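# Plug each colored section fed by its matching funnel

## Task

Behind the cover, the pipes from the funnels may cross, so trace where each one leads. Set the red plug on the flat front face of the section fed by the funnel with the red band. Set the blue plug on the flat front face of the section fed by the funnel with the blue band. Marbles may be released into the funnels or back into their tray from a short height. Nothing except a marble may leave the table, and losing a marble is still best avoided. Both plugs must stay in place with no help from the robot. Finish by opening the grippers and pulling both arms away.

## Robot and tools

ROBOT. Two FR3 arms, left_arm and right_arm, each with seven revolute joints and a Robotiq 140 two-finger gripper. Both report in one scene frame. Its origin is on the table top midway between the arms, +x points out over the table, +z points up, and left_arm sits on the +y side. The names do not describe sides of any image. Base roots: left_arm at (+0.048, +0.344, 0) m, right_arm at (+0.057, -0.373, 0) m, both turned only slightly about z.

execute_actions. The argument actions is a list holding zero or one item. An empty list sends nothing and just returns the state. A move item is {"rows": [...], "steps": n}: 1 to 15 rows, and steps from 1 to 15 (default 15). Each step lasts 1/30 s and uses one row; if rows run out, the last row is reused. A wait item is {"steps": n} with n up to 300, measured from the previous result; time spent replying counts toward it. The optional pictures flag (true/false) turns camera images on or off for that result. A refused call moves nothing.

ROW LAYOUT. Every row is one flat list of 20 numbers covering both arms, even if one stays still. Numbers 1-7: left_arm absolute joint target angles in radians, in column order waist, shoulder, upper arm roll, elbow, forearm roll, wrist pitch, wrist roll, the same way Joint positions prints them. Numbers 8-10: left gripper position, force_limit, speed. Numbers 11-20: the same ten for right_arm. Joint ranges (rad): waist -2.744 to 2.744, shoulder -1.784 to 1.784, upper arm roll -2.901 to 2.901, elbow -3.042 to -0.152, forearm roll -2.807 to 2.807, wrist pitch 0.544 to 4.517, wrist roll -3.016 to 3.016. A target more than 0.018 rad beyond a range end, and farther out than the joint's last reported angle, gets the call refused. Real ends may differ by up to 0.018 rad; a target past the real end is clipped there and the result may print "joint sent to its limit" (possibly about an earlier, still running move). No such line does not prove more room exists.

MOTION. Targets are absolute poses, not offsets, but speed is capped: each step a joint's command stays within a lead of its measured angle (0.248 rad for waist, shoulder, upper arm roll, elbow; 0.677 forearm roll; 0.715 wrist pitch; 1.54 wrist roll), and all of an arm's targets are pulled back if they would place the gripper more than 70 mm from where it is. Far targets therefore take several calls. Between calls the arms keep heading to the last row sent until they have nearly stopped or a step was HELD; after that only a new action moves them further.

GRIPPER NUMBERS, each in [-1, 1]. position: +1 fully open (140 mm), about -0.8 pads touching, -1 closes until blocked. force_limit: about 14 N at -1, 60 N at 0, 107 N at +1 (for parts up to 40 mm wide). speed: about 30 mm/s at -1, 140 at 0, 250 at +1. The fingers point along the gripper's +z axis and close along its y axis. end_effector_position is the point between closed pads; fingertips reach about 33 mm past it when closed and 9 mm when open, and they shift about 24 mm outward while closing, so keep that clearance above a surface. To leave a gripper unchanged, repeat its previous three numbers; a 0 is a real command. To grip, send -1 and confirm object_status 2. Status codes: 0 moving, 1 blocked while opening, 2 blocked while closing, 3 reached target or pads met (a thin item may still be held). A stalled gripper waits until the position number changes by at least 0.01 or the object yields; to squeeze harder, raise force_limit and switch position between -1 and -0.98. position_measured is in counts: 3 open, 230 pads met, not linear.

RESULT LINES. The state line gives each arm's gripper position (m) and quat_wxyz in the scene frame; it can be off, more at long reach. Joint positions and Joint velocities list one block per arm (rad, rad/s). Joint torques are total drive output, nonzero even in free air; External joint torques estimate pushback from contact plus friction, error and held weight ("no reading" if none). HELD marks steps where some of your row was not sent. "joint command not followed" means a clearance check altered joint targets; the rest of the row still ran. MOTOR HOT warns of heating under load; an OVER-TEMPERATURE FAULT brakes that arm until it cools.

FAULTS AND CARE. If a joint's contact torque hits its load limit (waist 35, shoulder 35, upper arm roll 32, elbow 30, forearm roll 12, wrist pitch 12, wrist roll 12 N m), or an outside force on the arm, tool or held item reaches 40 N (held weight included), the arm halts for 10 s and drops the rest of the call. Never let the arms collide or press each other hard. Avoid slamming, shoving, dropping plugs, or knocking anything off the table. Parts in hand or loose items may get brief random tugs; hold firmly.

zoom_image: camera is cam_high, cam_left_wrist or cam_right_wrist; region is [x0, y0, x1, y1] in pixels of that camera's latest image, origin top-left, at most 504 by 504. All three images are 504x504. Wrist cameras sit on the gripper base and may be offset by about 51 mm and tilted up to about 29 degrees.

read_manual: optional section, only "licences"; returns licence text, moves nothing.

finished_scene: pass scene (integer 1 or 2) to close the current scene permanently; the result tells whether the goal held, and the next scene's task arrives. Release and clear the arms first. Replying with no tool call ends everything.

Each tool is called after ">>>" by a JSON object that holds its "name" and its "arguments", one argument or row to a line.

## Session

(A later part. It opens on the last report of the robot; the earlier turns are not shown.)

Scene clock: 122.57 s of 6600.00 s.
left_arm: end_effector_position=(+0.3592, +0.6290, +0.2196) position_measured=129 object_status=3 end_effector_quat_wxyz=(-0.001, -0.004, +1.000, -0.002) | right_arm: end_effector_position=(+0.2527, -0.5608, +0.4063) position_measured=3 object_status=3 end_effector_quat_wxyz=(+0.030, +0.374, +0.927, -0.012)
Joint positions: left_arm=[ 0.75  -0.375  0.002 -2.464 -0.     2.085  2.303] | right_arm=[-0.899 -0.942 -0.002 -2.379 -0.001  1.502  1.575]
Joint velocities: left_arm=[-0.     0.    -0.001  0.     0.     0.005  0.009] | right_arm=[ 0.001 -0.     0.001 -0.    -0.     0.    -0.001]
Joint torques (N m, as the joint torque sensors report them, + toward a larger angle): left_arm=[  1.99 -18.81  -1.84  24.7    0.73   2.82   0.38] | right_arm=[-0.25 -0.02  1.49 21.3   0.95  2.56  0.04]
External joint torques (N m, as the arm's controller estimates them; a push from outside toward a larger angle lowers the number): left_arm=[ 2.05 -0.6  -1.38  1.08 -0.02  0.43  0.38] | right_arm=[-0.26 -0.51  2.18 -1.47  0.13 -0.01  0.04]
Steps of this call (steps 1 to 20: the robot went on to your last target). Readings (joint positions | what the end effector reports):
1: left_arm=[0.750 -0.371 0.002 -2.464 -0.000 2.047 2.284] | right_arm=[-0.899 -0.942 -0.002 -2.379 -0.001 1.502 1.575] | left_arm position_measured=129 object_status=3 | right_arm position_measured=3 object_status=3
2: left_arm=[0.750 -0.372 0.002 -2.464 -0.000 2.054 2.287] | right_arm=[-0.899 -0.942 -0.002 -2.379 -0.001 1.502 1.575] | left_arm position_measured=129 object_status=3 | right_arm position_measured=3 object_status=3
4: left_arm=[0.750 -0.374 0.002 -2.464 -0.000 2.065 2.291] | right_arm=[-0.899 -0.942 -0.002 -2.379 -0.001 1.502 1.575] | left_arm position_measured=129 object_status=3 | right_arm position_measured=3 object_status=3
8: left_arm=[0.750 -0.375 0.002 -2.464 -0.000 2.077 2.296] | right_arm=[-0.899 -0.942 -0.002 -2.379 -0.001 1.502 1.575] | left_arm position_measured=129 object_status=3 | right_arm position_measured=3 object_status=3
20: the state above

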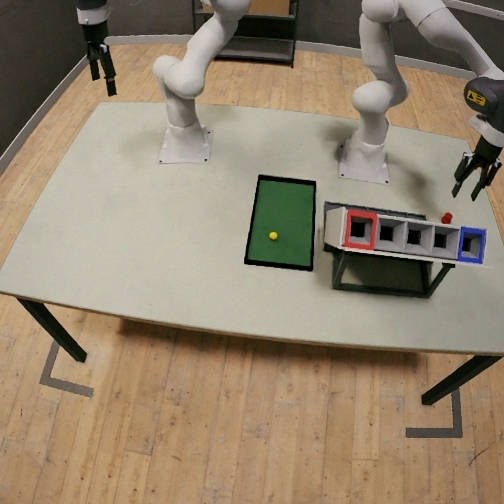

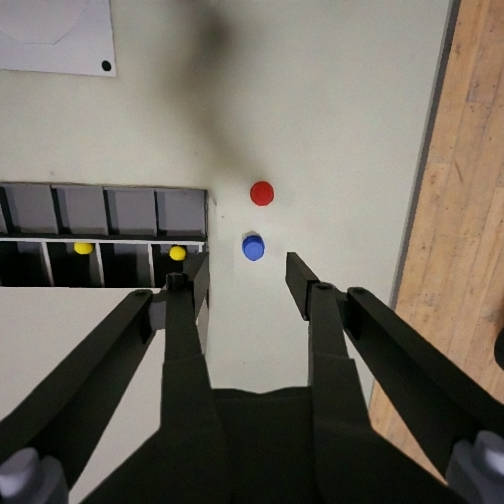

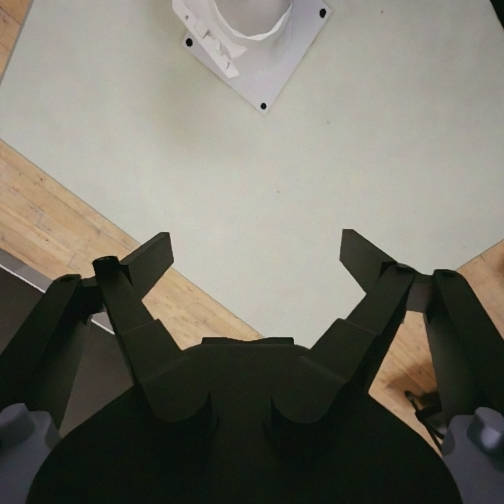

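>>> {"name": "execute_actions", "arguments": {
  "actions": [
    {"rows":[[0.896,-0.314,0,-2.692,0,2.382,2.455,0,-0.5,0,-0.9,-0.943,0,-2.38,0,1.5,1.571,1,0,0]],"steps":15}
  ],
  "pictures": false
}}

>>> {"name": "execute_actions", "arguments": {
  "actions": [
    {"steps":15}
  ]
}}

Scene clock: 132.83 s of 6600.00 s.
left_arm: end_effector_position=(+0.2935, +0.6443, +0.1180) position_measured=129 object_status=3 end_effector_quat_wxyz=(-0.006, -0.019, +1.000, -0.008) | right_arm: end_effector_position=(+0.2527, -0.5608, +0.4063) position_measured=3 object_status=3 end_effector_quat_wxyz=(+0.030, +0.374, +0.927, -0.012)
Joint positions: left_arm=[ 0.894 -0.312  0.002 -2.691 -0.     2.359  2.419] | right_arm=[-0.899 -0.942 -0.002 -2.379 -0.001  1.502  1.575]
Joint velocities: left_arm=[ 0.003 -0.004 -0.004 -0.001 -0.     0.123  0.107] | right_arm=[ 0.    -0.     0.001  0.001 -0.    -0.    -0.002]
Joint torques (N m, as the joint torque sensors report them, + toward a larger angle): left_arm=[  1.56 -18.69  -1.18  23.02   0.63   2.61   0.25] | right_arm=[-0.24 -0.17  2.14 21.78  0.9   2.4  -0.05]
External joint torques (N m, as the arm's controller estimates them; a push from outside toward a larger angle lowers the number): left_arm=[ 1.54 -0.74 -0.88  2.    0.04  0.31  0.25] | right_arm=[-0.27 -0.75  2.82 -0.9   0.08 -0.16 -0.05]
Steps of this call (steps 1 to 15: the robot went on to your last target; steps 16 to 90: nothing new was sent; then 6.77 s passed at rest; steps 91 to 105: all 15 steps of this action). Readings (joint positions | what the end effector reports):
91: left_arm=[0.768 -0.376 -0.006 -2.488 -0.000 2.120 2.314] | right_arm=[-0.899 -0.942 -0.002 -2.379 -0.001 1.502 1.575] | left_arm position_measured=129 object_status=3 | right_arm position_measured=3 object_status=3
92: left_arm=[0.792 -0.370 -0.007 -2.523 -0.000 2.151 2.323] | right_arm=[-0.899 -0.942 -0.002 -2.379 -0.001 1.502 1.575] | left_arm position_measured=129 object_status=3 | right_arm position_measured=3 object_status=3
94: left_arm=[0.841 -0.346 -0.005 -2.602 -0.000 2.218 2.345] | right_arm=[-0.899 -0.942 -0.002 -2.379 -0.001 1.502 1.575] | left_arm position_measured=129 object_status=3 | right_arm position_measured=3 object_status=3
98: left_arm=[0.888 -0.311 0.003 -2.686 -0.000 2.300 2.382] | right_arm=[-0.899 -0.942 -0.002 -2.379 -0.001 1.502 1.575] | left_arm position_measured=129 object_status=3 | right_arm position_measured=3 object_status=3
105: the state above

Scene clock: 133.33 s of 6600.00 s.
left_arm: end_effector_position=(+0.2973, +0.6490, +0.1196) position_measured=129 object_status=3 end_effector_quat_wxyz=(-0.000, -0.006, +1.000, -0.001) | right_arm: end_effector_position=(+0.2527, -0.5608, +0.4063) position_measured=3 object_status=3 end_effector_quat_wxyz=(+0.030, +0.374, +0.927, -0.012)
Joint positions: left_arm=[ 0.894 -0.312  0.002 -2.691 -0.     2.378  2.445] | right_arm=[-0.899 -0.942 -0.002 -2.379 -0.001  1.502  1.575]
Joint velocities: left_arm=[ 0.002 -0.001 -0.    -0.    -0.001  0.006  0.018] | right_arm=[ 0.001 -0.    -0.     0.001 -0.     0.     0.001]
Joint torques (N m, as the joint torque sensors report them, + toward a larger angle): left_arm=[  1.43 -19.13  -1.61  22.86   0.55   2.67   0.36] | right_arm=[-0.58 -0.2   1.46 22.26  0.88  2.52 -0.03]
External joint torques (N m, as the arm's controller estimates them; a push from outside toward a larger angle lowers the number): left_arm=[ 1.44 -1.   -1.29  1.59 -0.06  0.26  0.36] | right_arm=[-0.6  -0.72  2.17 -0.51  0.06 -0.05 -0.02]
Steps of this call (steps 1 to 15: the robot went on to your last target). Readings (joint positions | what the end effector reports):
1: left_arm=[0.894 -0.312 0.002 -2.691 -0.000 2.363 2.422] | right_arm=[-0.899 -0.942 -0.002 -2.379 -0.001 1.502 1.575] | left_arm position_measured=129 object_status=3 | right_arm position_measured=3 object_status=3
2: left_arm=[0.894 -0.312 0.002 -2.691 -0.000 2.366 2.425] | right_arm=[-0.899 -0.942 -0.002 -2.379 -0.001 1.502 1.575] | left_arm position_measured=129 object_status=3 | right_arm position_measured=3 object_status=3
4: left_arm=[0.894 -0.312 0.002 -2.691 -0.000 2.370 2.430] | right_arm=[-0.899 -0.942 -0.002 -2.379 -0.001 1.502 1.575] | left_arm position_measured=129 object_status=3 | right_arm position_measured=3 object_status=3
8: left_arm=[0.894 -0.312 0.002 -2.691 -0.000 2.375 2.438] | right_arm=[-0.899 -0.942 -0.002 -2.379 -0.001 1.502 1.575] | left_arm position_measured=129 object_status=3 | right_arm position_measured=3 object_status=3
15: the state above

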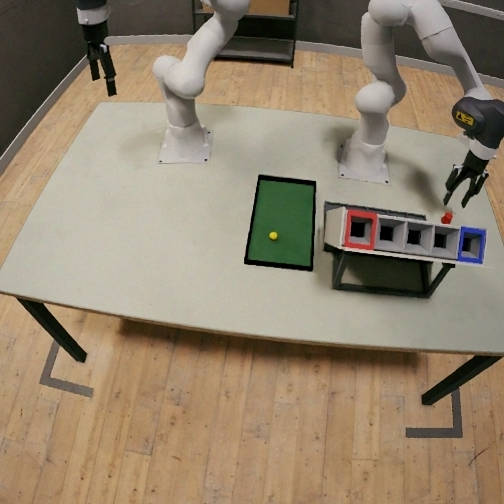

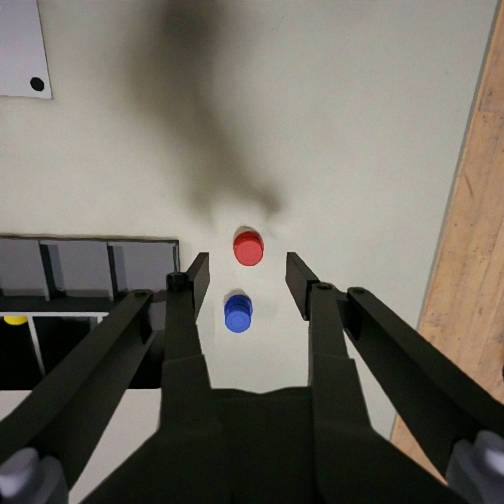

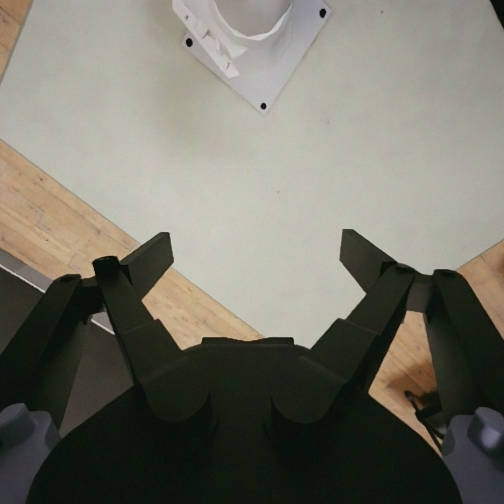

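>>> {"name": "execute_actions", "arguments": {
  "actions": [
    {"rows":[[0.897,-0.29,0,-2.702,0,2.45,2.455,0,-0.5,0,-0.9,-0.943,0,-2.38,0,1.5,1.571,1,0,0],[0.897,-0.265,0,-2.71,0,2.5,2.455,0,-0.5,0,-0.9,-0.943,0,-2.38,0,1.5,1.571,1,0,0],[0.897,-0.24,0,-2.72,0,2.56,2.455,0,-0.5,0,-0.9,-0.943,0,-2.38,0,1.5,1.571,1,0,0],[0.897,-0.22,0,-2.725,0,2.565,2.455,0,-0.5,0,-0.9,-0.943,0,-2.38,0,1.5,1.571,1,0,0],[0.897,-0.2,0,-2.73,0,2.565,2.455,0,-0.5,0,-0.9,-0.943,0,-2.38,0,1.5,1.571,1,0,0],[0.897,-0.177,0,-2.738,0,2.565,2.455,0,-0.5,0,-0.9,-0.943,0,-2.38,0,1.5,1.571,1,0,0]],"steps":15}
  ],
  "pictures": false
}}

>>> {"name": "execute_actions", "arguments": {
  "actions": [
    {"steps":10}
  ],
  "pictures": false
}}

>>> {"name": "execute_actions", "arguments": {
  "actions": [
    {"rows":[[0.897,-0.177,0,-2.738,0,2.565,2.455,-1,-0.3,-0.3,-0.9,-0.943,0,-2.38,0,1.5,1.571,1,0,0]],"steps":15}
  ],
  "pictures": false
}}

>>> {"name": "execute_actions", "arguments": {
  "actions": [
    {"steps":6}
  ]
}}

Scene clock: 140.90 s of 6600.00 s.
left_arm: end_effector_position=(+0.2940, +0.6456, +0.0634) position_measured=129 object_status=3 end_effector_quat_wxyz=(-0.003, -0.003, +1.000, -0.004) | right_arm: end_effector_position=(+0.2527, -0.5608, +0.4063) position_measured=3 object_status=3 end_effector_quat_wxyz=(+0.030, +0.374, +0.927, -0.012)
Joint positions: left_arm=[ 0.895 -0.178  0.002 -2.739 -0.     2.55   2.451] | right_arm=[-0.899 -0.942 -0.002 -2.379 -0.001  1.502  1.575]
Joint velocities: left_arm=[-0.    -0.    -0.    -0.001  0.     0.077 -0.001] | right_arm=[ 0.    -0.001 -0.001 -0.001 -0.001 -0.    -0.   ]
Joint torques (N m, as the joint torque sensors report them, + toward a larger angle): left_arm=[  2.07 -19.05  -1.86  21.59   0.5    2.68   0.33] | right_arm=[-0.74  0.53  1.15 21.23  0.94  2.49 -0.03]
External joint torques (N m, as the arm's controller estimates them; a push from outside toward a larger angle lowers the number): left_arm=[ 2.06  1.31 -1.68  2.82  0.03  0.33  0.33] | right_arm=[-0.74  0.08  1.89 -1.56  0.13 -0.07 -0.02]
Steps of this call (steps 1 to 15: the robot went on to your last target; steps 16 to 90: nothing new was sent; then 4.07 s passed at rest; steps 91 to 105: all 15 steps of this action). Readings (joint positions | what the end effector reports):
91: left_arm=[0.894 -0.309 0.002 -2.693 -0.000 2.391 2.451] | right_arm=[-0.899 -0.942 -0.002 -2.379 -0.001 1.502 1.575] | left_arm position_measured=129 object_status=3 | right_arm position_measured=3 object_status=3
92: left_arm=[0.894 -0.300 0.002 -2.695 -0.000 2.410 2.451] | right_arm=[-0.899 -0.942 -0.002 -2.379 -0.001 1.502 1.575] | left_arm position_measured=129 object_status=3 | right_arm position_measured=3 object_status=3
94: left_arm=[0.895 -0.267 0.002 -2.705 -0.000 2.460 2.451] | right_arm=[-0.899 -0.942 -0.002 -2.379 -0.001 1.502 1.575] | left_arm position_measured=129 object_status=3 | right_arm position_measured=3 object_status=3
98: left_arm=[0.895 -0.194 0.002 -2.732 -0.000 2.515 2.451] | right_arm=[-0.899 -0.942 -0.002 -2.379 -0.001 1.502 1.575] | left_arm position_measured=129 object_status=3 | right_arm position_measured=3 object_status=3
105: the state above

Scene clock: 141.23 s of 6600.00 s.
left_arm: end_effector_position=(+0.2962, +0.6483, +0.0644) position_measured=129 object_status=3 end_effector_quat_wxyz=(+0.000, -0.003, +1.000, -0.000) | right_arm: end_effector_position=(+0.2527, -0.5608, +0.4063) position_measured=3 object_status=3 end_effector_quat_wxyz=(+0.030, +0.374, +0.927, -0.012)
Joint positions: left_arm=[ 0.895 -0.178  0.002 -2.739 -0.     2.561  2.451] | right_arm=[-0.899 -0.942 -0.002 -2.379 -0.001  1.502  1.575]
Joint velocities: left_arm=[ 0.002  0.    -0.001 -0.001 -0.     0.01   0.   ] | right_arm=[ 0.001  0.     0.001 -0.     0.001 -0.001  0.001]
Joint torques (N m, as the joint torque sensors report them, + toward a larger angle): left_arm=[  1.63 -19.15  -1.47  20.81   0.64   2.74   0.39] | right_arm=[-0.16 -0.24  0.93 21.22  0.91  2.52 -0.06]
External joint torques (N m, as the arm's controller estimates them; a push from outside toward a larger angle lowers the number): left_arm=[ 1.62  1.29 -1.3   1.95  0.16  0.34  0.39] | right_arm=[-0.18 -0.81  1.6  -1.47  0.1  -0.04 -0.06]
Steps of this call (steps 1 to 10: the robot went on to your last target). Readings (joint positions | what the end effector reports):
1: left_arm=[0.895 -0.178 0.002 -2.739 -0.000 2.552 2.451] | right_arm=[-0.899 -0.942 -0.002 -2.379 -0.001 1.502 1.575] | left_arm position_measured=129 object_status=3 | right_arm position_measured=3 object_status=3
2: left_arm=[0.895 -0.178 0.002 -2.739 -0.000 2.554 2.451] | right_arm=[-0.899 -0.942 -0.002 -2.379 -0.001 1.502 1.575] | left_arm position_measured=129 object_status=3 | right_arm position_measured=3 object_status=3
4: left_arm=[0.895 -0.178 0.002 -2.739 -0.000 2.557 2.451] | right_arm=[-0.899 -0.942 -0.002 -2.379 -0.001 1.502 1.575] | left_arm position_measured=129 object_status=3 | right_arm position_measured=3 object_status=3
8: left_arm=[0.895 -0.178 0.002 -2.739 -0.000 2.560 2.451] | right_arm=[-0.899 -0.942 -0.002 -2.379 -0.001 1.502 1.575] | left_arm position_measured=129 object_status=3 | right_arm position_measured=3 object_status=3
10: the state above

Scene clock: 141.73 s of 6600.00 s.
left_arm: end_effector_position=(+0.2986, +0.6510, +0.0671) position_measured=209 object_status=0 end_effector_quat_wxyz=(+0.003, -0.003, +1.000, +0.003) | right_arm: end_effector_position=(+0.2527, -0.5608, +0.4063) position_measured=3 object_status=3 end_effector_quat_wxyz=(+0.030, +0.374, +0.927, -0.012)
Joint positions: left_arm=[ 0.895 -0.182  0.001 -2.736 -0.     2.562  2.451] | right_arm=[-0.899 -0.942 -0.002 -2.379 -0.001  1.502  1.575]
Joint velocities: left_arm=[-0.    -0.    -0.002 -0.     0.     0.001  0.   ] | right_arm=[-0.001  0.     0.     0.002  0.001 -0.    -0.001]
Joint torques (N m, as the joint torque sensors report them, + toward a larger angle): left_arm=[  1.37 -16.45  -0.93  19.46   0.57   2.69   0.43] | right_arm=[-1.35  0.67  0.77 21.49  0.79  2.46  0.05]
External joint torques (N m, as the arm's controller estimates them; a push from outside toward a larger angle lowers the number): left_arm=[ 1.41  4.27 -0.76  0.17  0.09  0.22  0.44] | right_arm=[-1.31  0.06  1.51 -1.24 -0.02 -0.11  0.05]
Steps of this call (steps 1 to 15: all 15 steps of this action). Readings (joint positions | what the end effector reports):
1: left_arm=[0.895 -0.178 0.002 -2.739 -0.000 2.561 2.451] | right_arm=[-0.899 -0.942 -0.002 -2.379 -0.001 1.502 1.575] | left_arm position_measured=129 object_status=0 | right_arm position_measured=3 object_status=3
2: left_arm=[0.895 -0.178 0.002 -2.739 -0.000 2.561 2.451] | right_arm=[-0.899 -0.942 -0.002 -2.379 -0.001 1.502 1.575] | left_arm position_measured=134 object_status=0 | right_arm position_measured=3 object_status=3
4: left_arm=[0.895 -0.178 0.002 -2.739 -0.000 2.561 2.451] | right_arm=[-0.899 -0.942 -0.002 -2.379 -0.001 1.502 1.575] | left_arm position_measured=145 object_status=0 | right_arm position_measured=3 object_status=3
8: left_arm=[0.895 -0.178 0.002 -2.739 -0.000 2.562 2.451] | right_arm=[-0.899 -0.942 -0.002 -2.379 -0.001 1.502 1.575] | left_arm position_measured=168 object_status=0 | right_arm position_measured=3 object_status=3
15: the state above

Scene clock: 141.93 s of 6600.00 s.
left_arm: end_effector_position=(+0.2987, +0.6509, +0.0671) position_measured=232 object_status=0 end_effector_quat_wxyz=(+0.003, -0.003, +1.000, +0.003) | right_arm: end_effector_position=(+0.2527, -0.5608, +0.4063) position_measured=3 object_status=3 end_effector_quat_wxyz=(+0.030, +0.374, +0.927, -0.012)
Joint positions: left_arm=[ 0.895 -0.182  0.001 -2.736 -0.     2.563  2.451] | right_arm=[-0.899 -0.942 -0.002 -2.379 -0.001  1.502  1.575]
Joint velocities: left_arm=[ 0.     0.001 -0.002  0.    -0.     0.001 -0.001] | right_arm=[ 0.    -0.001  0.    -0.    -0.002  0.    -0.   ]
Joint torques (N m, as the joint torque sensors report them, + toward a larger angle): left_arm=[  1.04 -17.03  -0.39  19.5    0.46   2.76   0.37] | right_arm=[-0.87  0.41  1.37 22.09  0.88  2.49 -0.12]
External joint torques (N m, as the arm's controller estimates them; a push from outside toward a larger angle lowers the number): left_arm=[ 1.08  3.44 -0.17  0.44 -0.03  0.32  0.37] | right_arm=[-0.89 -0.17  2.06 -0.59  0.06 -0.07 -0.12]
Steps of this call (steps 1 to 6: the robot went on to your last target). Readings (joint positions | what the end effector reports):
1: left_arm=[0.895 -0.182 0.001 -2.736 -0.000 2.562 2.451] | right_arm=[-0.899 -0.942 -0.002 -2.379 -0.001 1.502 1.575] | left_arm position_measured=214 object_status=0 | right_arm position_measured=3 object_status=3
2: left_arm=[0.895 -0.182 0.001 -2.736 -0.000 2.563 2.451] | right_arm=[-0.899 -0.942 -0.002 -2.379 -0.001 1.502 1.575] | left_arm position_measured=220 object_status=0 | right_arm position_measured=3 object_status=3
4: left_arm=[0.895 -0.182 0.001 -2.736 -0.000 2.563 2.451] | right_arm=[-0.899 -0.942 -0.002 -2.379 -0.001 1.502 1.575] | left_arm position_measured=232 object_status=0 | right_arm position_measured=3 object_status=3
6: the state above

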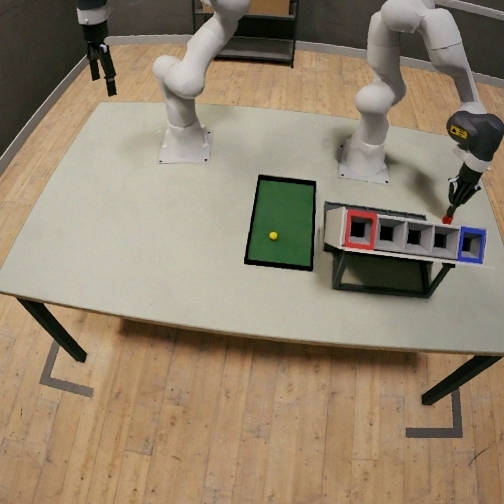

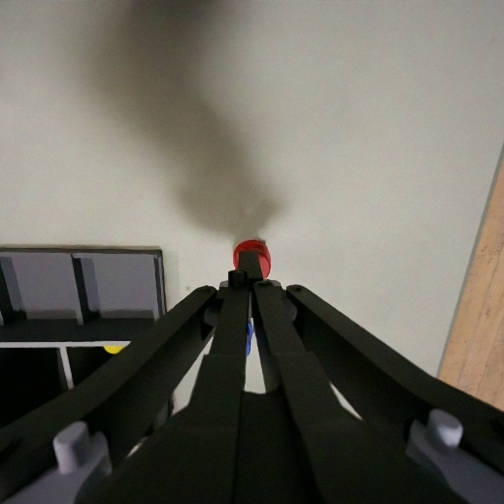

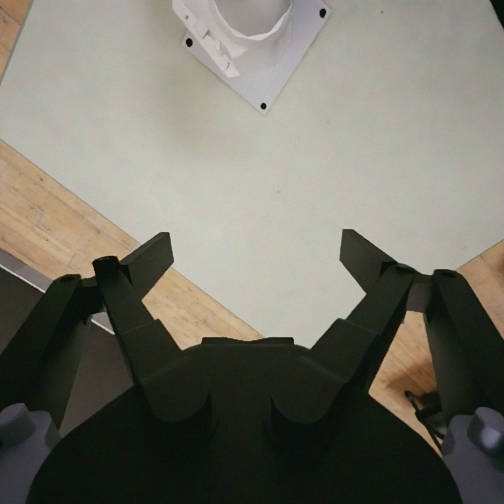

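>>> {"name": "execute_actions", "arguments": {
  "actions": [
    {"rows":[[0.897,-0.2,0,-2.731,0,2.54,2.455,-1,-0.3,0,-0.9,-0.943,0,-2.38,0,1.5,1.571,1,0,0],[0.897,-0.2,0,-2.731,0,2.54,2.455,-1,-0.3,0,-0.9,-0.943,0,-2.38,0,1.5,1.571,1,0,0],[0.897,-0.2,0,-2.731,0,2.54,2.455,-1,-0.3,0,-0.9,-0.943,0,-2.38,0,1.5,1.571,1,0,0],[0.897,-0.2,0,-2.731,0,2.54,2.455,-0.1,-0.3,0,-0.9,-0.943,0,-2.38,0,1.5,1.571,1,0,0]],"steps":15}
  ],
  "pictures": false
}}

>>> {"name": "execute_actions", "arguments": {
  "actions": [
    {"rows":[[0.897,-0.19,0,-2.735,0,2.6,2.455,-0.1,-0.3,0,-0.9,-0.943,0,-2.38,0,1.5,1.571,1,0,0],[0.897,-0.175,0,-2.74,0,2.635,2.455,-0.1,-0.3,0,-0.9,-0.943,0,-2.38,0,1.5,1.571,1,0,0],[0.897,-0.16,0,-2.745,0,2.635,2.455,-0.1,-0.3,0,-0.9,-0.943,0,-2.38,0,1.5,1.571,1,0,0],[0.897,-0.14,0,-2.75,0,2.635,2.455,-0.1,-0.3,0,-0.9,-0.943,0,-2.38,0,1.5,1.571,1,0,0],[0.897,-0.122,0,-2.753,0,2.635,2.455,-0.1,-0.3,0,-0.9,-0.943,0,-2.38,0,1.5,1.571,1,0,0]],"steps":15}
  ],
  "pictures": false
}}

>>> {"name": "execute_actions", "arguments": {
  "actions": [
    {"steps":8}
  ]
}}

Scene clock: 148.87 s of 6600.00 s.
left_arm: end_effector_position=(+0.2989, +0.6512, +0.0731) position_measured=150 object_status=0 end_effector_quat_wxyz=(+0.003, -0.003, +1.000, +0.004) | right_arm: end_effector_position=(+0.2527, -0.5608, +0.4063) position_measured=3 object_status=3 end_effector_quat_wxyz=(+0.030, +0.374, +0.927, -0.012)
Joint positions: left_arm=[ 0.895 -0.198  0.001 -2.732 -0.     2.544  2.451] | right_arm=[-0.899 -0.942 -0.002 -2.379 -0.001  1.502  1.575]
Joint velocities: left_arm=[-0.001 -0.     0.     0.001 -0.    -0.007  0.001] | right_arm=[ 0.    -0.001 -0.001  0.    -0.001 -0.     0.   ]
Joint torques (N m, as the joint torque sensors report them, + toward a larger angle): left_arm=[  0.82 -21.27   0.01  21.59   0.44   2.16   0.22] | right_arm=[-0.38  0.36  1.95 22.08  0.89  2.47 -0.02]
External joint torques (N m, as the arm's controller estimates them; a push from outside toward a larger angle lowers the number): left_arm=[ 0.81 -1.09  0.19  2.26 -0.05 -0.28  0.22] | right_arm=[-0.39 -0.12  2.67 -0.7   0.08 -0.1  -0.02]
Steps of this call (steps 1 to 15: the robot went on to your last target; steps 16 to 90: nothing new was sent; then 3.43 s passed at rest; steps 91 to 105: all 15 steps of this action). Readings (joint positions | what the end effector reports):
91: left_arm=[0.895 -0.184 0.001 -2.735 -0.000 2.559 2.451] | right_arm=[-0.899 -0.942 -0.002 -2.379 -0.001 1.502 1.575] | left_arm position_measured=232 object_status=3 | right_arm position_measured=3 object_status=3
92: left_arm=[0.895 -0.188 0.001 -2.735 -0.000 2.556 2.451] | right_arm=[-0.899 -0.942 -0.002 -2.379 -0.001 1.502 1.575] | left_arm position_measured=232 object_status=3 | right_arm position_measured=3 object_status=3
94: left_arm=[0.895 -0.195 0.001 -2.733 -0.000 2.552 2.451] | right_arm=[-0.899 -0.942 -0.002 -2.379 -0.001 1.502 1.575] | left_arm position_measured=232 object_status=0 | right_arm position_measured=3 object_status=3
98: left_arm=[0.895 -0.198 0.001 -2.732 -0.000 2.547 2.451] | right_arm=[-0.899 -0.942 -0.002 -2.379 -0.001 1.502 1.575] | left_arm position_measured=203 object_status=0 | right_arm position_measured=3 object_status=3
105: the state above

Scene clock: 149.37 s of 6600.00 s.
left_arm: end_effector_position=(+0.2946, +0.6461, +0.0437) position_measured=141 object_status=3 end_effector_quat_wxyz=(-0.001, -0.003, +1.000, -0.001) | right_arm: end_effector_position=(+0.2527, -0.5608, +0.4063) position_measured=3 object_status=3 end_effector_quat_wxyz=(+0.030, +0.374, +0.927, -0.012)
Joint positions: left_arm=[ 0.895 -0.124  0.001 -2.753 -0.     2.627  2.451] | right_arm=[-0.899 -0.942 -0.002 -2.379 -0.001  1.502  1.575]
Joint velocities: left_arm=[-0.001  0.001 -0.    -0.001  0.001  0.033  0.   ] | right_arm=[ 0.001  0.001  0.     0.001 -0.     0.001  0.002]
Joint torques (N m, as the joint torque sensors report them, + toward a larger angle): left_arm=[  1.16 -20.84  -1.14  19.73   0.5    2.75   0.35] | right_arm=[-0.61  0.85  1.47 21.53  0.83  2.6  -0.07]
External joint torques (N m, as the arm's controller estimates them; a push from outside toward a larger angle lowers the number): left_arm=[ 1.16  0.47 -1.02  1.87  0.07  0.35  0.35] | right_arm=[-0.63  0.35  2.19 -1.3   0.01  0.02 -0.06]
Steps of this call (steps 1 to 15: all 15 steps of this action). Readings (joint positions | what the end effector reports):
1: left_arm=[0.895 -0.197 0.001 -2.733 -0.000 2.552 2.451] | right_arm=[-0.899 -0.942 -0.002 -2.379 -0.001 1.502 1.575] | left_arm position_measured=142 object_status=0 | right_arm position_measured=3 object_status=3
2: left_arm=[0.895 -0.193 0.001 -2.733 -0.000 2.567 2.451] | right_arm=[-0.899 -0.942 -0.002 -2.379 -0.001 1.502 1.575] | left_arm position_measured=141 object_status=0 | right_arm position_measured=3 object_status=3
4: left_arm=[0.895 -0.175 0.001 -2.737 -0.000 2.590 2.451] | right_arm=[-0.899 -0.942 -0.002 -2.379 -0.001 1.502 1.575] | left_arm position_measured=141 object_status=0 | right_arm position_measured=3 object_status=3
8: left_arm=[0.895 -0.130 0.001 -2.751 -0.000 2.612 2.451] | right_arm=[-0.899 -0.942 -0.002 -2.379 -0.001 1.502 1.575] | left_arm position_measured=141 object_status=3 | right_arm position_measured=3 object_status=3
15: the state above

Scene clock: 149.63 s of 6600.00 s.
left_arm: end_effector_position=(+0.2955, +0.6471, +0.0440) position_measured=141 object_status=3 end_effector_quat_wxyz=(+0.001, -0.003, +1.000, +0.001) | right_arm: end_effector_position=(+0.2527, -0.5608, +0.4063) position_measured=3 object_status=3 end_effector_quat_wxyz=(+0.030, +0.374, +0.927, -0.012)
Joint positions: left_arm=[ 0.895 -0.124  0.001 -2.753 -0.     2.631  2.451] | right_arm=[-0.899 -0.942 -0.002 -2.379 -0.001  1.502  1.575]
Joint velocities: left_arm=[ 0.001  0.    -0.    -0.001 -0.001  0.007 -0.001] | right_arm=[-0.     0.    -0.001 -0.    -0.001  0.    -0.001]
Joint torques (N m, as the joint torque sensors report them, + toward a larger angle): left_arm=[  0.74 -20.06  -1.58  19.47   0.52   2.77   0.32] | right_arm=[-0.19 -0.16  2.03 21.58  0.93  2.47 -0.04]
External joint torques (N m, as the arm's controller estimates them; a push from outside toward a larger angle lowers the number): left_arm=[ 0.73  1.21 -1.46  1.67  0.09  0.38  0.32] | right_arm=[-0.17 -0.71  2.81 -1.17  0.12 -0.1  -0.04]
Steps of this call (steps 1 to 8: the robot went on to your last target). Readings (joint positions | what the end effector reports):
1: left_arm=[0.895 -0.124 0.001 -2.753 -0.000 2.628 2.451] | right_arm=[-0.899 -0.942 -0.002 -2.379 -0.001 1.502 1.575] | left_arm position_measured=141 object_status=3 | right_arm position_measured=3 object_status=3
2: left_arm=[0.895 -0.124 0.001 -2.753 -0.000 2.629 2.451] | right_arm=[-0.899 -0.942 -0.002 -2.379 -0.001 1.502 1.575] | left_arm position_measured=141 object_status=3 | right_arm position_measured=3 object_status=3
4: left_arm=[0.895 -0.124 0.001 -2.753 -0.000 2.630 2.451] | right_arm=[-0.899 -0.942 -0.002 -2.379 -0.001 1.502 1.575] | left_arm position_measured=141 object_status=3 | right_arm position_measured=3 object_status=3
8: the state above

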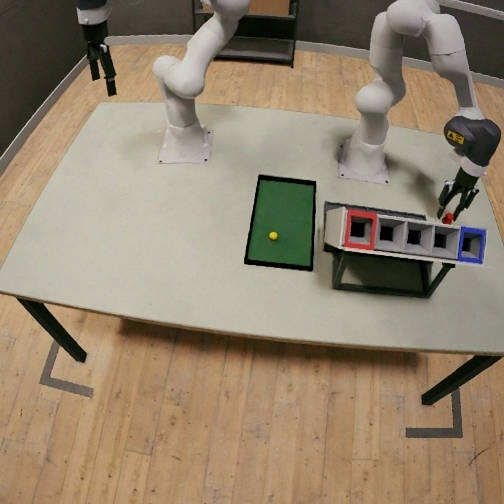

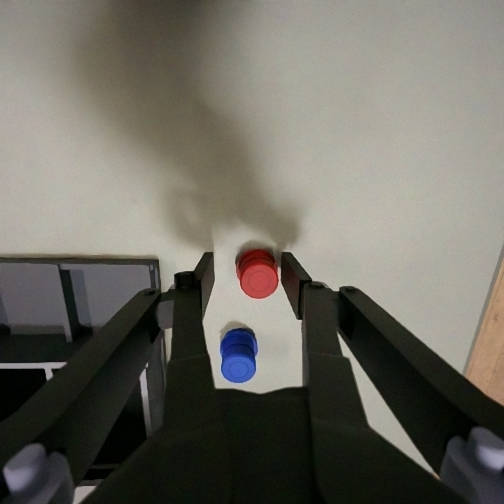

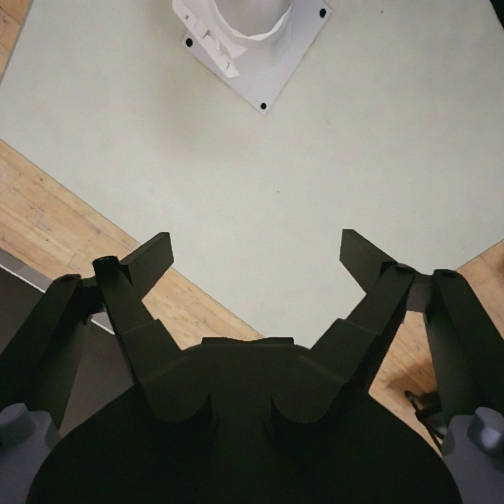

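>>> {"name": "execute_actions", "arguments": {
  "actions": [
    {"rows":[[0.909,-0.112,0,-2.735,0,2.63,2.455,-0.1,-0.3,-0.3,-0.9,-0.943,0,-2.38,0,1.5,1.571,1,0,0]],"steps":8}
  ],
  "pictures": false
}}

>>> {"name": "execute_actions", "arguments": {
  "actions": [
    {"rows":[[0.909,-0.112,0,-2.735,0,2.63,2.455,-1,-0.3,-0.3,-0.9,-0.943,0,-2.38,0,1.5,1.571,1,0,0]],"steps":15}
  ],
  "pictures": false
}}

>>> {"name": "execute_actions", "arguments": {
  "actions": [
    {"rows":[[0.909,-0.33,0,-2.68,0,2.35,2.455,-1,-0.3,-0.3,-0.9,-0.943,0,-2.38,0,1.5,1.571,1,0,0]],"steps":10}
  ],
  "pictures": false
}}

>>> {"name": "execute_actions", "arguments": {
  "actions": [
    {"rows":[[0.8,-0.691,0,-2.9,0,2.23,2.1,-1,-0.3,-0.3,-0.9,-0.943,0,-2.38,0,1.5,1.571,1,0,0]],"steps":10}
  ],
  "pictures": false
}}

>>> {"name": "execute_actions", "arguments": {
  "actions": [
    {"rows":[[0.138,-0.691,0,-2.951,0,2.23,1.7,-1,-0.3,-0.3,-0.9,-0.943,0,-2.38,0,1.5,1.571,1,0,0]],"steps":15}
  ],
  "pictures": false
}}

>>> {"name": "execute_actions", "arguments": {
  "actions": [
    {"steps":20}
  ]
}}

Scene clock: 160.77 s of 6600.00 s.
left_arm: end_effector_position=(+0.2970, +0.6558, +0.0463) position_measured=141 object_status=3 end_effector_quat_wxyz=(+0.003, -0.008, +1.000, +0.004) | right_arm: end_effector_position=(+0.2527, -0.5608, +0.4063) position_measured=3 object_status=3 end_effector_quat_wxyz=(+0.030, +0.374, +0.927, -0.012)
Joint positions: left_arm=[ 0.906 -0.115 -0.    -2.737 -0.     2.632  2.451] | right_arm=[-0.899 -0.942 -0.002 -2.379 -0.001  1.502  1.575]
Joint velocities: left_arm=[ 0.006  0.005  0.001  0.004 -0.     0.001  0.   ] | right_arm=[-0.001 -0.    -0.001  0.001  0.001 -0.001  0.001]
Joint torques (N m, as the joint torque sensors report them, + toward a larger angle): left_arm=[  0.52 -20.68  -0.45  21.55   0.39   2.26   0.29] | right_arm=[ 0.07  0.47  0.83 21.41  0.94  2.48  0.01]
External joint torques (N m, as the arm's controller estimates them; a push from outside toward a larger angle lowers the number): left_arm=[ 0.54  1.06 -0.31  3.7  -0.04 -0.14  0.29] | right_arm=[ 0.11 -0.11  1.63 -1.3   0.13 -0.08  0.01]
Steps of this call (steps 1 to 15: the robot went on to your last target; steps 16 to 90: nothing new was sent; then 7.87 s passed at rest; steps 91 to 98: all 8 steps of this action). Readings (joint positions | what the end effector reports):
91: left_arm=[0.898 -0.121 -0.000 -2.750 -0.000 2.632 2.451] | right_arm=[-0.899 -0.942 -0.002 -2.379 -0.001 1.502 1.575] | left_arm position_measured=141 object_status=3 | right_arm position_measured=3 object_status=3
92: left_arm=[0.901 -0.119 -0.000 -2.745 -0.000 2.632 2.451] | right_arm=[-0.899 -0.942 -0.002 -2.379 -0.001 1.502 1.575] | left_arm position_measured=141 object_status=3 | right_arm position_measured=3 object_status=3
94: left_arm=[0.904 -0.116 -0.000 -2.740 -0.000 2.632 2.451] | right_arm=[-0.899 -0.942 -0.002 -2.379 -0.001 1.502 1.575] | left_arm position_measured=141 object_status=3 | right_arm position_measured=3 object_status=3
98: the state above

Scene clock: 161.27 s of 6600.00 s.
left_arm: end_effector_position=(+0.2971, +0.6561, +0.0465) position_measured=190 object_status=2 end_effector_quat_wxyz=(+0.003, -0.008, +1.000, +0.004) | right_arm: end_effector_position=(+0.2527, -0.5608, +0.4063) position_measured=3 object_status=3 end_effector_quat_wxyz=(+0.030, +0.374, +0.927, -0.012)
Joint positions: left_arm=[ 0.907 -0.114 -0.    -2.736 -0.     2.631  2.451] | right_arm=[-0.899 -0.942 -0.002 -2.379 -0.001  1.502  1.575]
Joint velocities: left_arm=[ 0.    -0.     0.001  0.    -0.001 -0.    -0.   ] | right_arm=[-0.001  0.001 -0.    -0.    -0.    -0.001  0.002]
Joint torques (N m, as the joint torque sensors report them, + toward a larger angle): left_arm=[  1.45 -20.38  -0.36  20.17   0.47   2.26   0.23] | right_arm=[ 0.41 -0.2   1.52 21.94  0.93  2.39  0.01]
External joint torques (N m, as the arm's controller estimates them; a push from outside toward a larger angle lowers the number): left_arm=[ 1.44  1.49 -0.25  2.06  0.03 -0.19  0.23] | right_arm=[ 0.44 -0.79  2.26 -0.77  0.12 -0.18  0.01]
Steps of this call (steps 1 to 15: all 15 steps of this action). Readings (joint positions | what the end effector reports):
1: left_arm=[0.907 -0.115 -0.000 -2.737 -0.000 2.632 2.451] | right_arm=[-0.899 -0.942 -0.002 -2.379 -0.001 1.502 1.575] | left_arm position_measured=141 object_status=0 | right_arm position_measured=3 object_status=3
2: left_arm=[0.907 -0.115 -0.000 -2.737 -0.000 2.632 2.451] | right_arm=[-0.899 -0.942 -0.002 -2.379 -0.001 1.502 1.575] | left_arm position_measured=146 object_status=0 | right_arm position_measured=3 object_status=3
4: left_arm=[0.907 -0.114 -0.000 -2.737 -0.000 2.632 2.451] | right_arm=[-0.899 -0.942 -0.002 -2.379 -0.001 1.502 1.575] | left_arm position_measured=158 object_status=0 | right_arm position_measured=3 object_status=3
8: left_arm=[0.907 -0.114 -0.000 -2.736 -0.000 2.632 2.451] | right_arm=[-0.899 -0.942 -0.002 -2.379 -0.001 1.502 1.575] | left_arm position_measured=181 object_status=0 | right_arm position_measured=3 object_status=3
15: the state above

Scene clock: 161.60 s of 6600.00 s.
left_arm: end_effector_position=(+0.3046, +0.6655, +0.1351) position_measured=190 object_status=2 end_effector_quat_wxyz=(+0.016, -0.008, +1.000, +0.019) | right_arm: end_effector_position=(+0.2527, -0.5608, +0.4063) position_measured=3 object_status=3 end_effector_quat_wxyz=(+0.030, +0.374, +0.927, -0.012)
Joint positions: left_arm=[ 0.907 -0.33  -0.    -2.676 -0.     2.396  2.451] | right_arm=[-0.899 -0.942 -0.002 -2.379 -0.001  1.502  1.575]
Joint velocities: left_arm=[-0.001 -0.     0.001 -0.037 -0.002 -0.267  0.   ] | right_arm=[-0.001  0.     0.    -0.    -0.     0.001  0.   ]
Joint torques (N m, as the joint torque sensors report them, + toward a larger angle): left_arm=[  2.19 -17.2   -0.59  24.08   0.6    2.12   0.42] | right_arm=[-0.25  0.39  0.98 21.03  0.91  2.45 -0.11]
External joint torques (N m, as the arm's controller estimates them; a push from outside toward a larger angle lowers the number): left_arm=[ 2.25  0.68 -0.21  1.97 -0.02 -0.53  0.42] | right_arm=[-0.24 -0.15  1.71 -1.73  0.1  -0.12 -0.1 ]
Steps of this call (steps 1 to 10: all 10 steps of this action). Readings (joint positions | what the end effector reports):
1: left_arm=[0.907 -0.141 -0.000 -2.734 -0.000 2.587 2.451] | right_arm=[-0.899 -0.942 -0.002 -2.379 -0.001 1.502 1.575] | left_arm position_measured=190 object_status=2 | right_arm position_measured=3 object_status=3
2: left_arm=[0.907 -0.191 -0.000 -2.727 -0.000 2.544 2.451] | right_arm=[-0.899 -0.942 -0.002 -2.379 -0.001 1.502 1.575] | left_arm position_measured=190 object_status=2 | right_arm position_measured=3 object_status=3
4: left_arm=[0.907 -0.275 -0.000 -2.696 -0.000 2.484 2.451] | right_arm=[-0.899 -0.942 -0.002 -2.379 -0.001 1.502 1.575] | left_arm position_measured=190 object_status=2 | right_arm position_measured=3 object_status=3
8: left_arm=[0.907 -0.329 -0.000 -2.675 -0.000 2.417 2.451] | right_arm=[-0.899 -0.942 -0.002 -2.379 -0.001 1.502 1.575] | left_arm position_measured=190 object_status=2 | right_arm position_measured=3 object_status=3
10: the state above

Scene clock: 161.93 s of 6600.00 s.
left_arm: end_effector_position=(+0.2767, +0.5769, +0.1544) position_measured=190 object_status=2 end_effector_quat_wxyz=(+0.019, -0.065, +0.998, +0.017) | right_arm: end_effector_position=(+0.2527, -0.5608, +0.4063) position_measured=3 object_status=3 end_effector_quat_wxyz=(+0.030, +0.374, +0.927, -0.012)
Joint positions: left_arm=[ 0.804 -0.683 -0.001 -2.891 -0.     2.26   2.234] | right_arm=[-0.899 -0.942 -0.002 -2.379 -0.001  1.502  1.575]
Joint velocities: left_arm=[-0.028 -0.098 -0.    -0.089  0.    -0.166 -0.43 ] | right_arm=[-0.    -0.    -0.002  0.001  0.001 -0.001  0.001]
Joint torques (N m, as the joint torque sensors report them, + toward a larger angle): left_arm=[-1.3  -7.44 -0.84 23.94  0.71  2.14 -0.19] | right_arm=[-0.44  0.02  1.13 21.55  0.99  2.52 -0.05]
External joint torques (N m, as the arm's controller estimates them; a push from outside toward a larger angle lowers the number): left_arm=[-1.5  -1.78 -0.41  0.99 -0.01 -0.41 -0.2 ] | right_arm=[-0.4  -0.57  1.91 -1.2   0.18 -0.04 -0.05]
Steps of this call (steps 1 to 10: all 10 steps of this action). Readings (joint positions | what the end effector reports):
1: left_arm=[0.894 -0.358 0.004 -2.705 -0.000 2.385 2.433] | right_arm=[-0.899 -0.942 -0.002 -2.379 -0.001 1.502 1.575] | left_arm position_measured=190 object_status=2 | right_arm position_measured=3 object_status=3
2: left_arm=[0.876 -0.406 0.004 -2.747 -0.000 2.367 2.411] | right_arm=[-0.899 -0.942 -0.002 -2.379 -0.001 1.502 1.575] | left_arm position_measured=190 object_status=2 | right_arm position_measured=3 object_status=3
4: left_arm=[0.836 -0.538 0.001 -2.833 -0.000 2.322 2.354] | right_arm=[-0.899 -0.942 -0.002 -2.379 -0.001 1.502 1.575] | left_arm position_measured=190 object_status=2 | right_arm position_measured=3 object_status=3
8: left_arm=[0.807 -0.671 -0.001 -2.884 -0.000 2.273 2.266] | right_arm=[-0.899 -0.942 -0.002 -2.379 -0.001 1.502 1.575] | left_arm position_measured=190 object_status=2 | right_arm position_measured=3 object_status=3
10: the state above

Scene clock: 162.43 s of 6600.00 s.
left_arm: end_effector_position=(+0.3363, +0.3831, +0.1279) position_measured=190 object_status=2 end_effector_quat_wxyz=(-0.013, +0.058, +0.998, -0.001) | right_arm: end_effector_position=(+0.2527, -0.5608, +0.4063) position_measured=3 object_status=3 end_effector_quat_wxyz=(+0.030, +0.374, +0.927, -0.012)
Joint positions: left_arm=[ 0.145 -0.689 -0.003 -2.949  0.     2.235  1.819] | right_arm=[-0.899 -0.942 -0.002 -2.379 -0.001  1.502  1.575]
Joint velocities: left_arm=[-0.073  0.001  0.015 -0.005  0.    -0.013 -0.381] | right_arm=[ 0.     0.001 -0.001 -0.     0.     0.001 -0.002]
Joint torques (N m, as the joint torque sensors report them, + toward a larger angle): left_arm=[-1.96 -7.08 -0.22 23.45  0.52  1.97 -0.06] | right_arm=[-0.63  0.35  1.55 21.45  0.96  2.55 -0.01]
External joint torques (N m, as the arm's controller estimates them; a push from outside toward a larger angle lowers the number): left_arm=[-2.5  -0.5   0.01  0.92 -0.13 -0.41 -0.06] | right_arm=[-0.63 -0.21  2.28 -1.31  0.14 -0.02 -0.01]
Steps of this call (steps 1 to 15: all 15 steps of this action). Readings (joint positions | what the end effector reports):
1: left_arm=[0.758 -0.687 0.009 -2.901 0.000 2.258 2.193] | right_arm=[-0.899 -0.942 -0.002 -2.379 -0.001 1.502 1.575] | left_arm position_measured=190 object_status=2 | right_arm position_measured=3 object_status=3
2: left_arm=[0.696 -0.689 0.008 -2.912 0.000 2.255 2.153] | right_arm=[-0.899 -0.942 -0.002 -2.379 -0.001 1.502 1.575] | left_arm position_measured=190 object_status=2 | right_arm position_measured=3 object_status=3
4: left_arm=[0.561 -0.689 0.005 -2.931 0.000 2.249 2.077] | right_arm=[-0.899 -0.942 -0.002 -2.379 -0.001 1.502 1.575] | left_arm position_measured=190 object_status=2 | right_arm position_measured=3 object_status=3
8: left_arm=[0.272 -0.689 0.000 -2.945 0.000 2.241 1.951] | right_arm=[-0.899 -0.942 -0.002 -2.379 -0.001 1.502 1.575] | left_arm position_measured=190 object_status=2 | right_arm position_measured=3 object_status=3
15: the state above

Scene clock: 163.10 s of 6600.00 s.
left_arm: end_effector_position=(+0.3356, +0.3817, +0.1276) position_measured=190 object_status=2 end_effector_quat_wxyz=(-0.014, +0.009, +1.000, -0.001) | right_arm: end_effector_position=(+0.2527, -0.5608, +0.4063) position_measured=3 object_status=3 end_effector_quat_wxyz=(+0.030, +0.374, +0.927, -0.012)
Joint positions: left_arm=[ 0.14  -0.689 -0.002 -2.95   0.     2.233  1.717] | right_arm=[-0.899 -0.942 -0.002 -2.379 -0.001  1.502  1.575]
Joint velocities: left_arm=[-0.    -0.     0.    -0.    -0.001 -0.001 -0.041] | right_arm=[-0.002 -0.001  0.    -0.002 -0.001 -0.     0.   ]
Joint torques (N m, as the joint torque sensors report them, + toward a larger angle): left_arm=[-1.74 -6.59 -0.07 23.41  0.54  2.09 -0.03] | right_arm=[-0.53  0.46  1.6  22.1   0.93  2.5  -0.04]
External joint torques (N m, as the arm's controller estimates them; a push from outside toward a larger angle lowers the number): left_arm=[-1.73 -0.09  0.51  1.05 -0.1  -0.24 -0.03] | right_arm=[-0.51 -0.07  2.33 -0.58  0.12 -0.05 -0.04]
Steps of this call (steps 1 to 20: the robot went on to your last target). Readings (joint positions | what the end effector reports):
1: left_arm=[0.143 -0.689 -0.003 -2.950 0.000 2.234 1.807] | right_arm=[-0.899 -0.942 -0.002 -2.379 -0.001 1.502 1.575] | left_arm position_measured=190 object_status=2 | right_arm position_measured=3 object_status=3
2: left_arm=[0.142 -0.689 -0.003 -2.950 0.000 2.234 1.796] | right_arm=[-0.899 -0.942 -0.002 -2.379 -0.001 1.502 1.575] | left_arm position_measured=190 object_status=2 | right_arm position_measured=3 object_status=3
4: left_arm=[0.141 -0.689 -0.002 -2.950 0.000 2.233 1.778] | right_arm=[-0.899 -0.942 -0.002 -2.379 -0.001 1.502 1.575] | left_arm position_measured=190 object_status=2 | right_arm position_measured=3 object_status=3
8: left_arm=[0.140 -0.689 -0.002 -2.950 0.000 2.233 1.752] | right_arm=[-0.899 -0.942 -0.002 -2.379 -0.001 1.502 1.575] | left_arm position_measured=190 object_status=2 | right_arm position_measured=3 object_status=3
20: the state above

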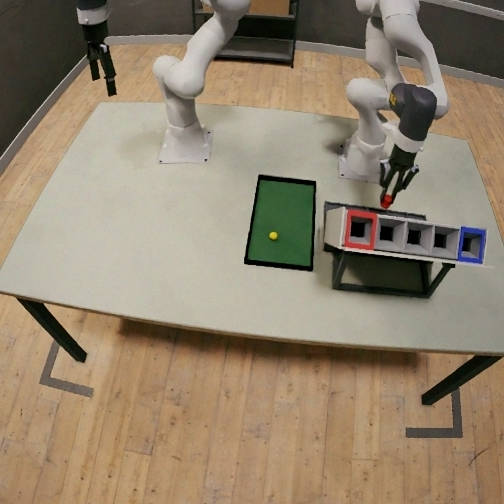

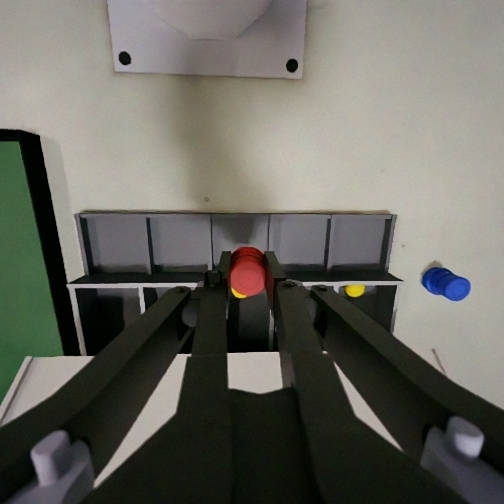

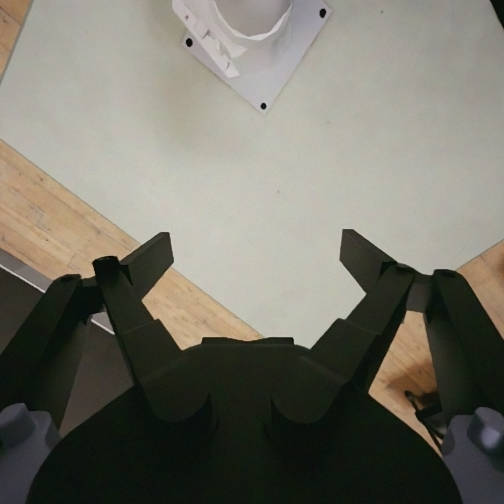

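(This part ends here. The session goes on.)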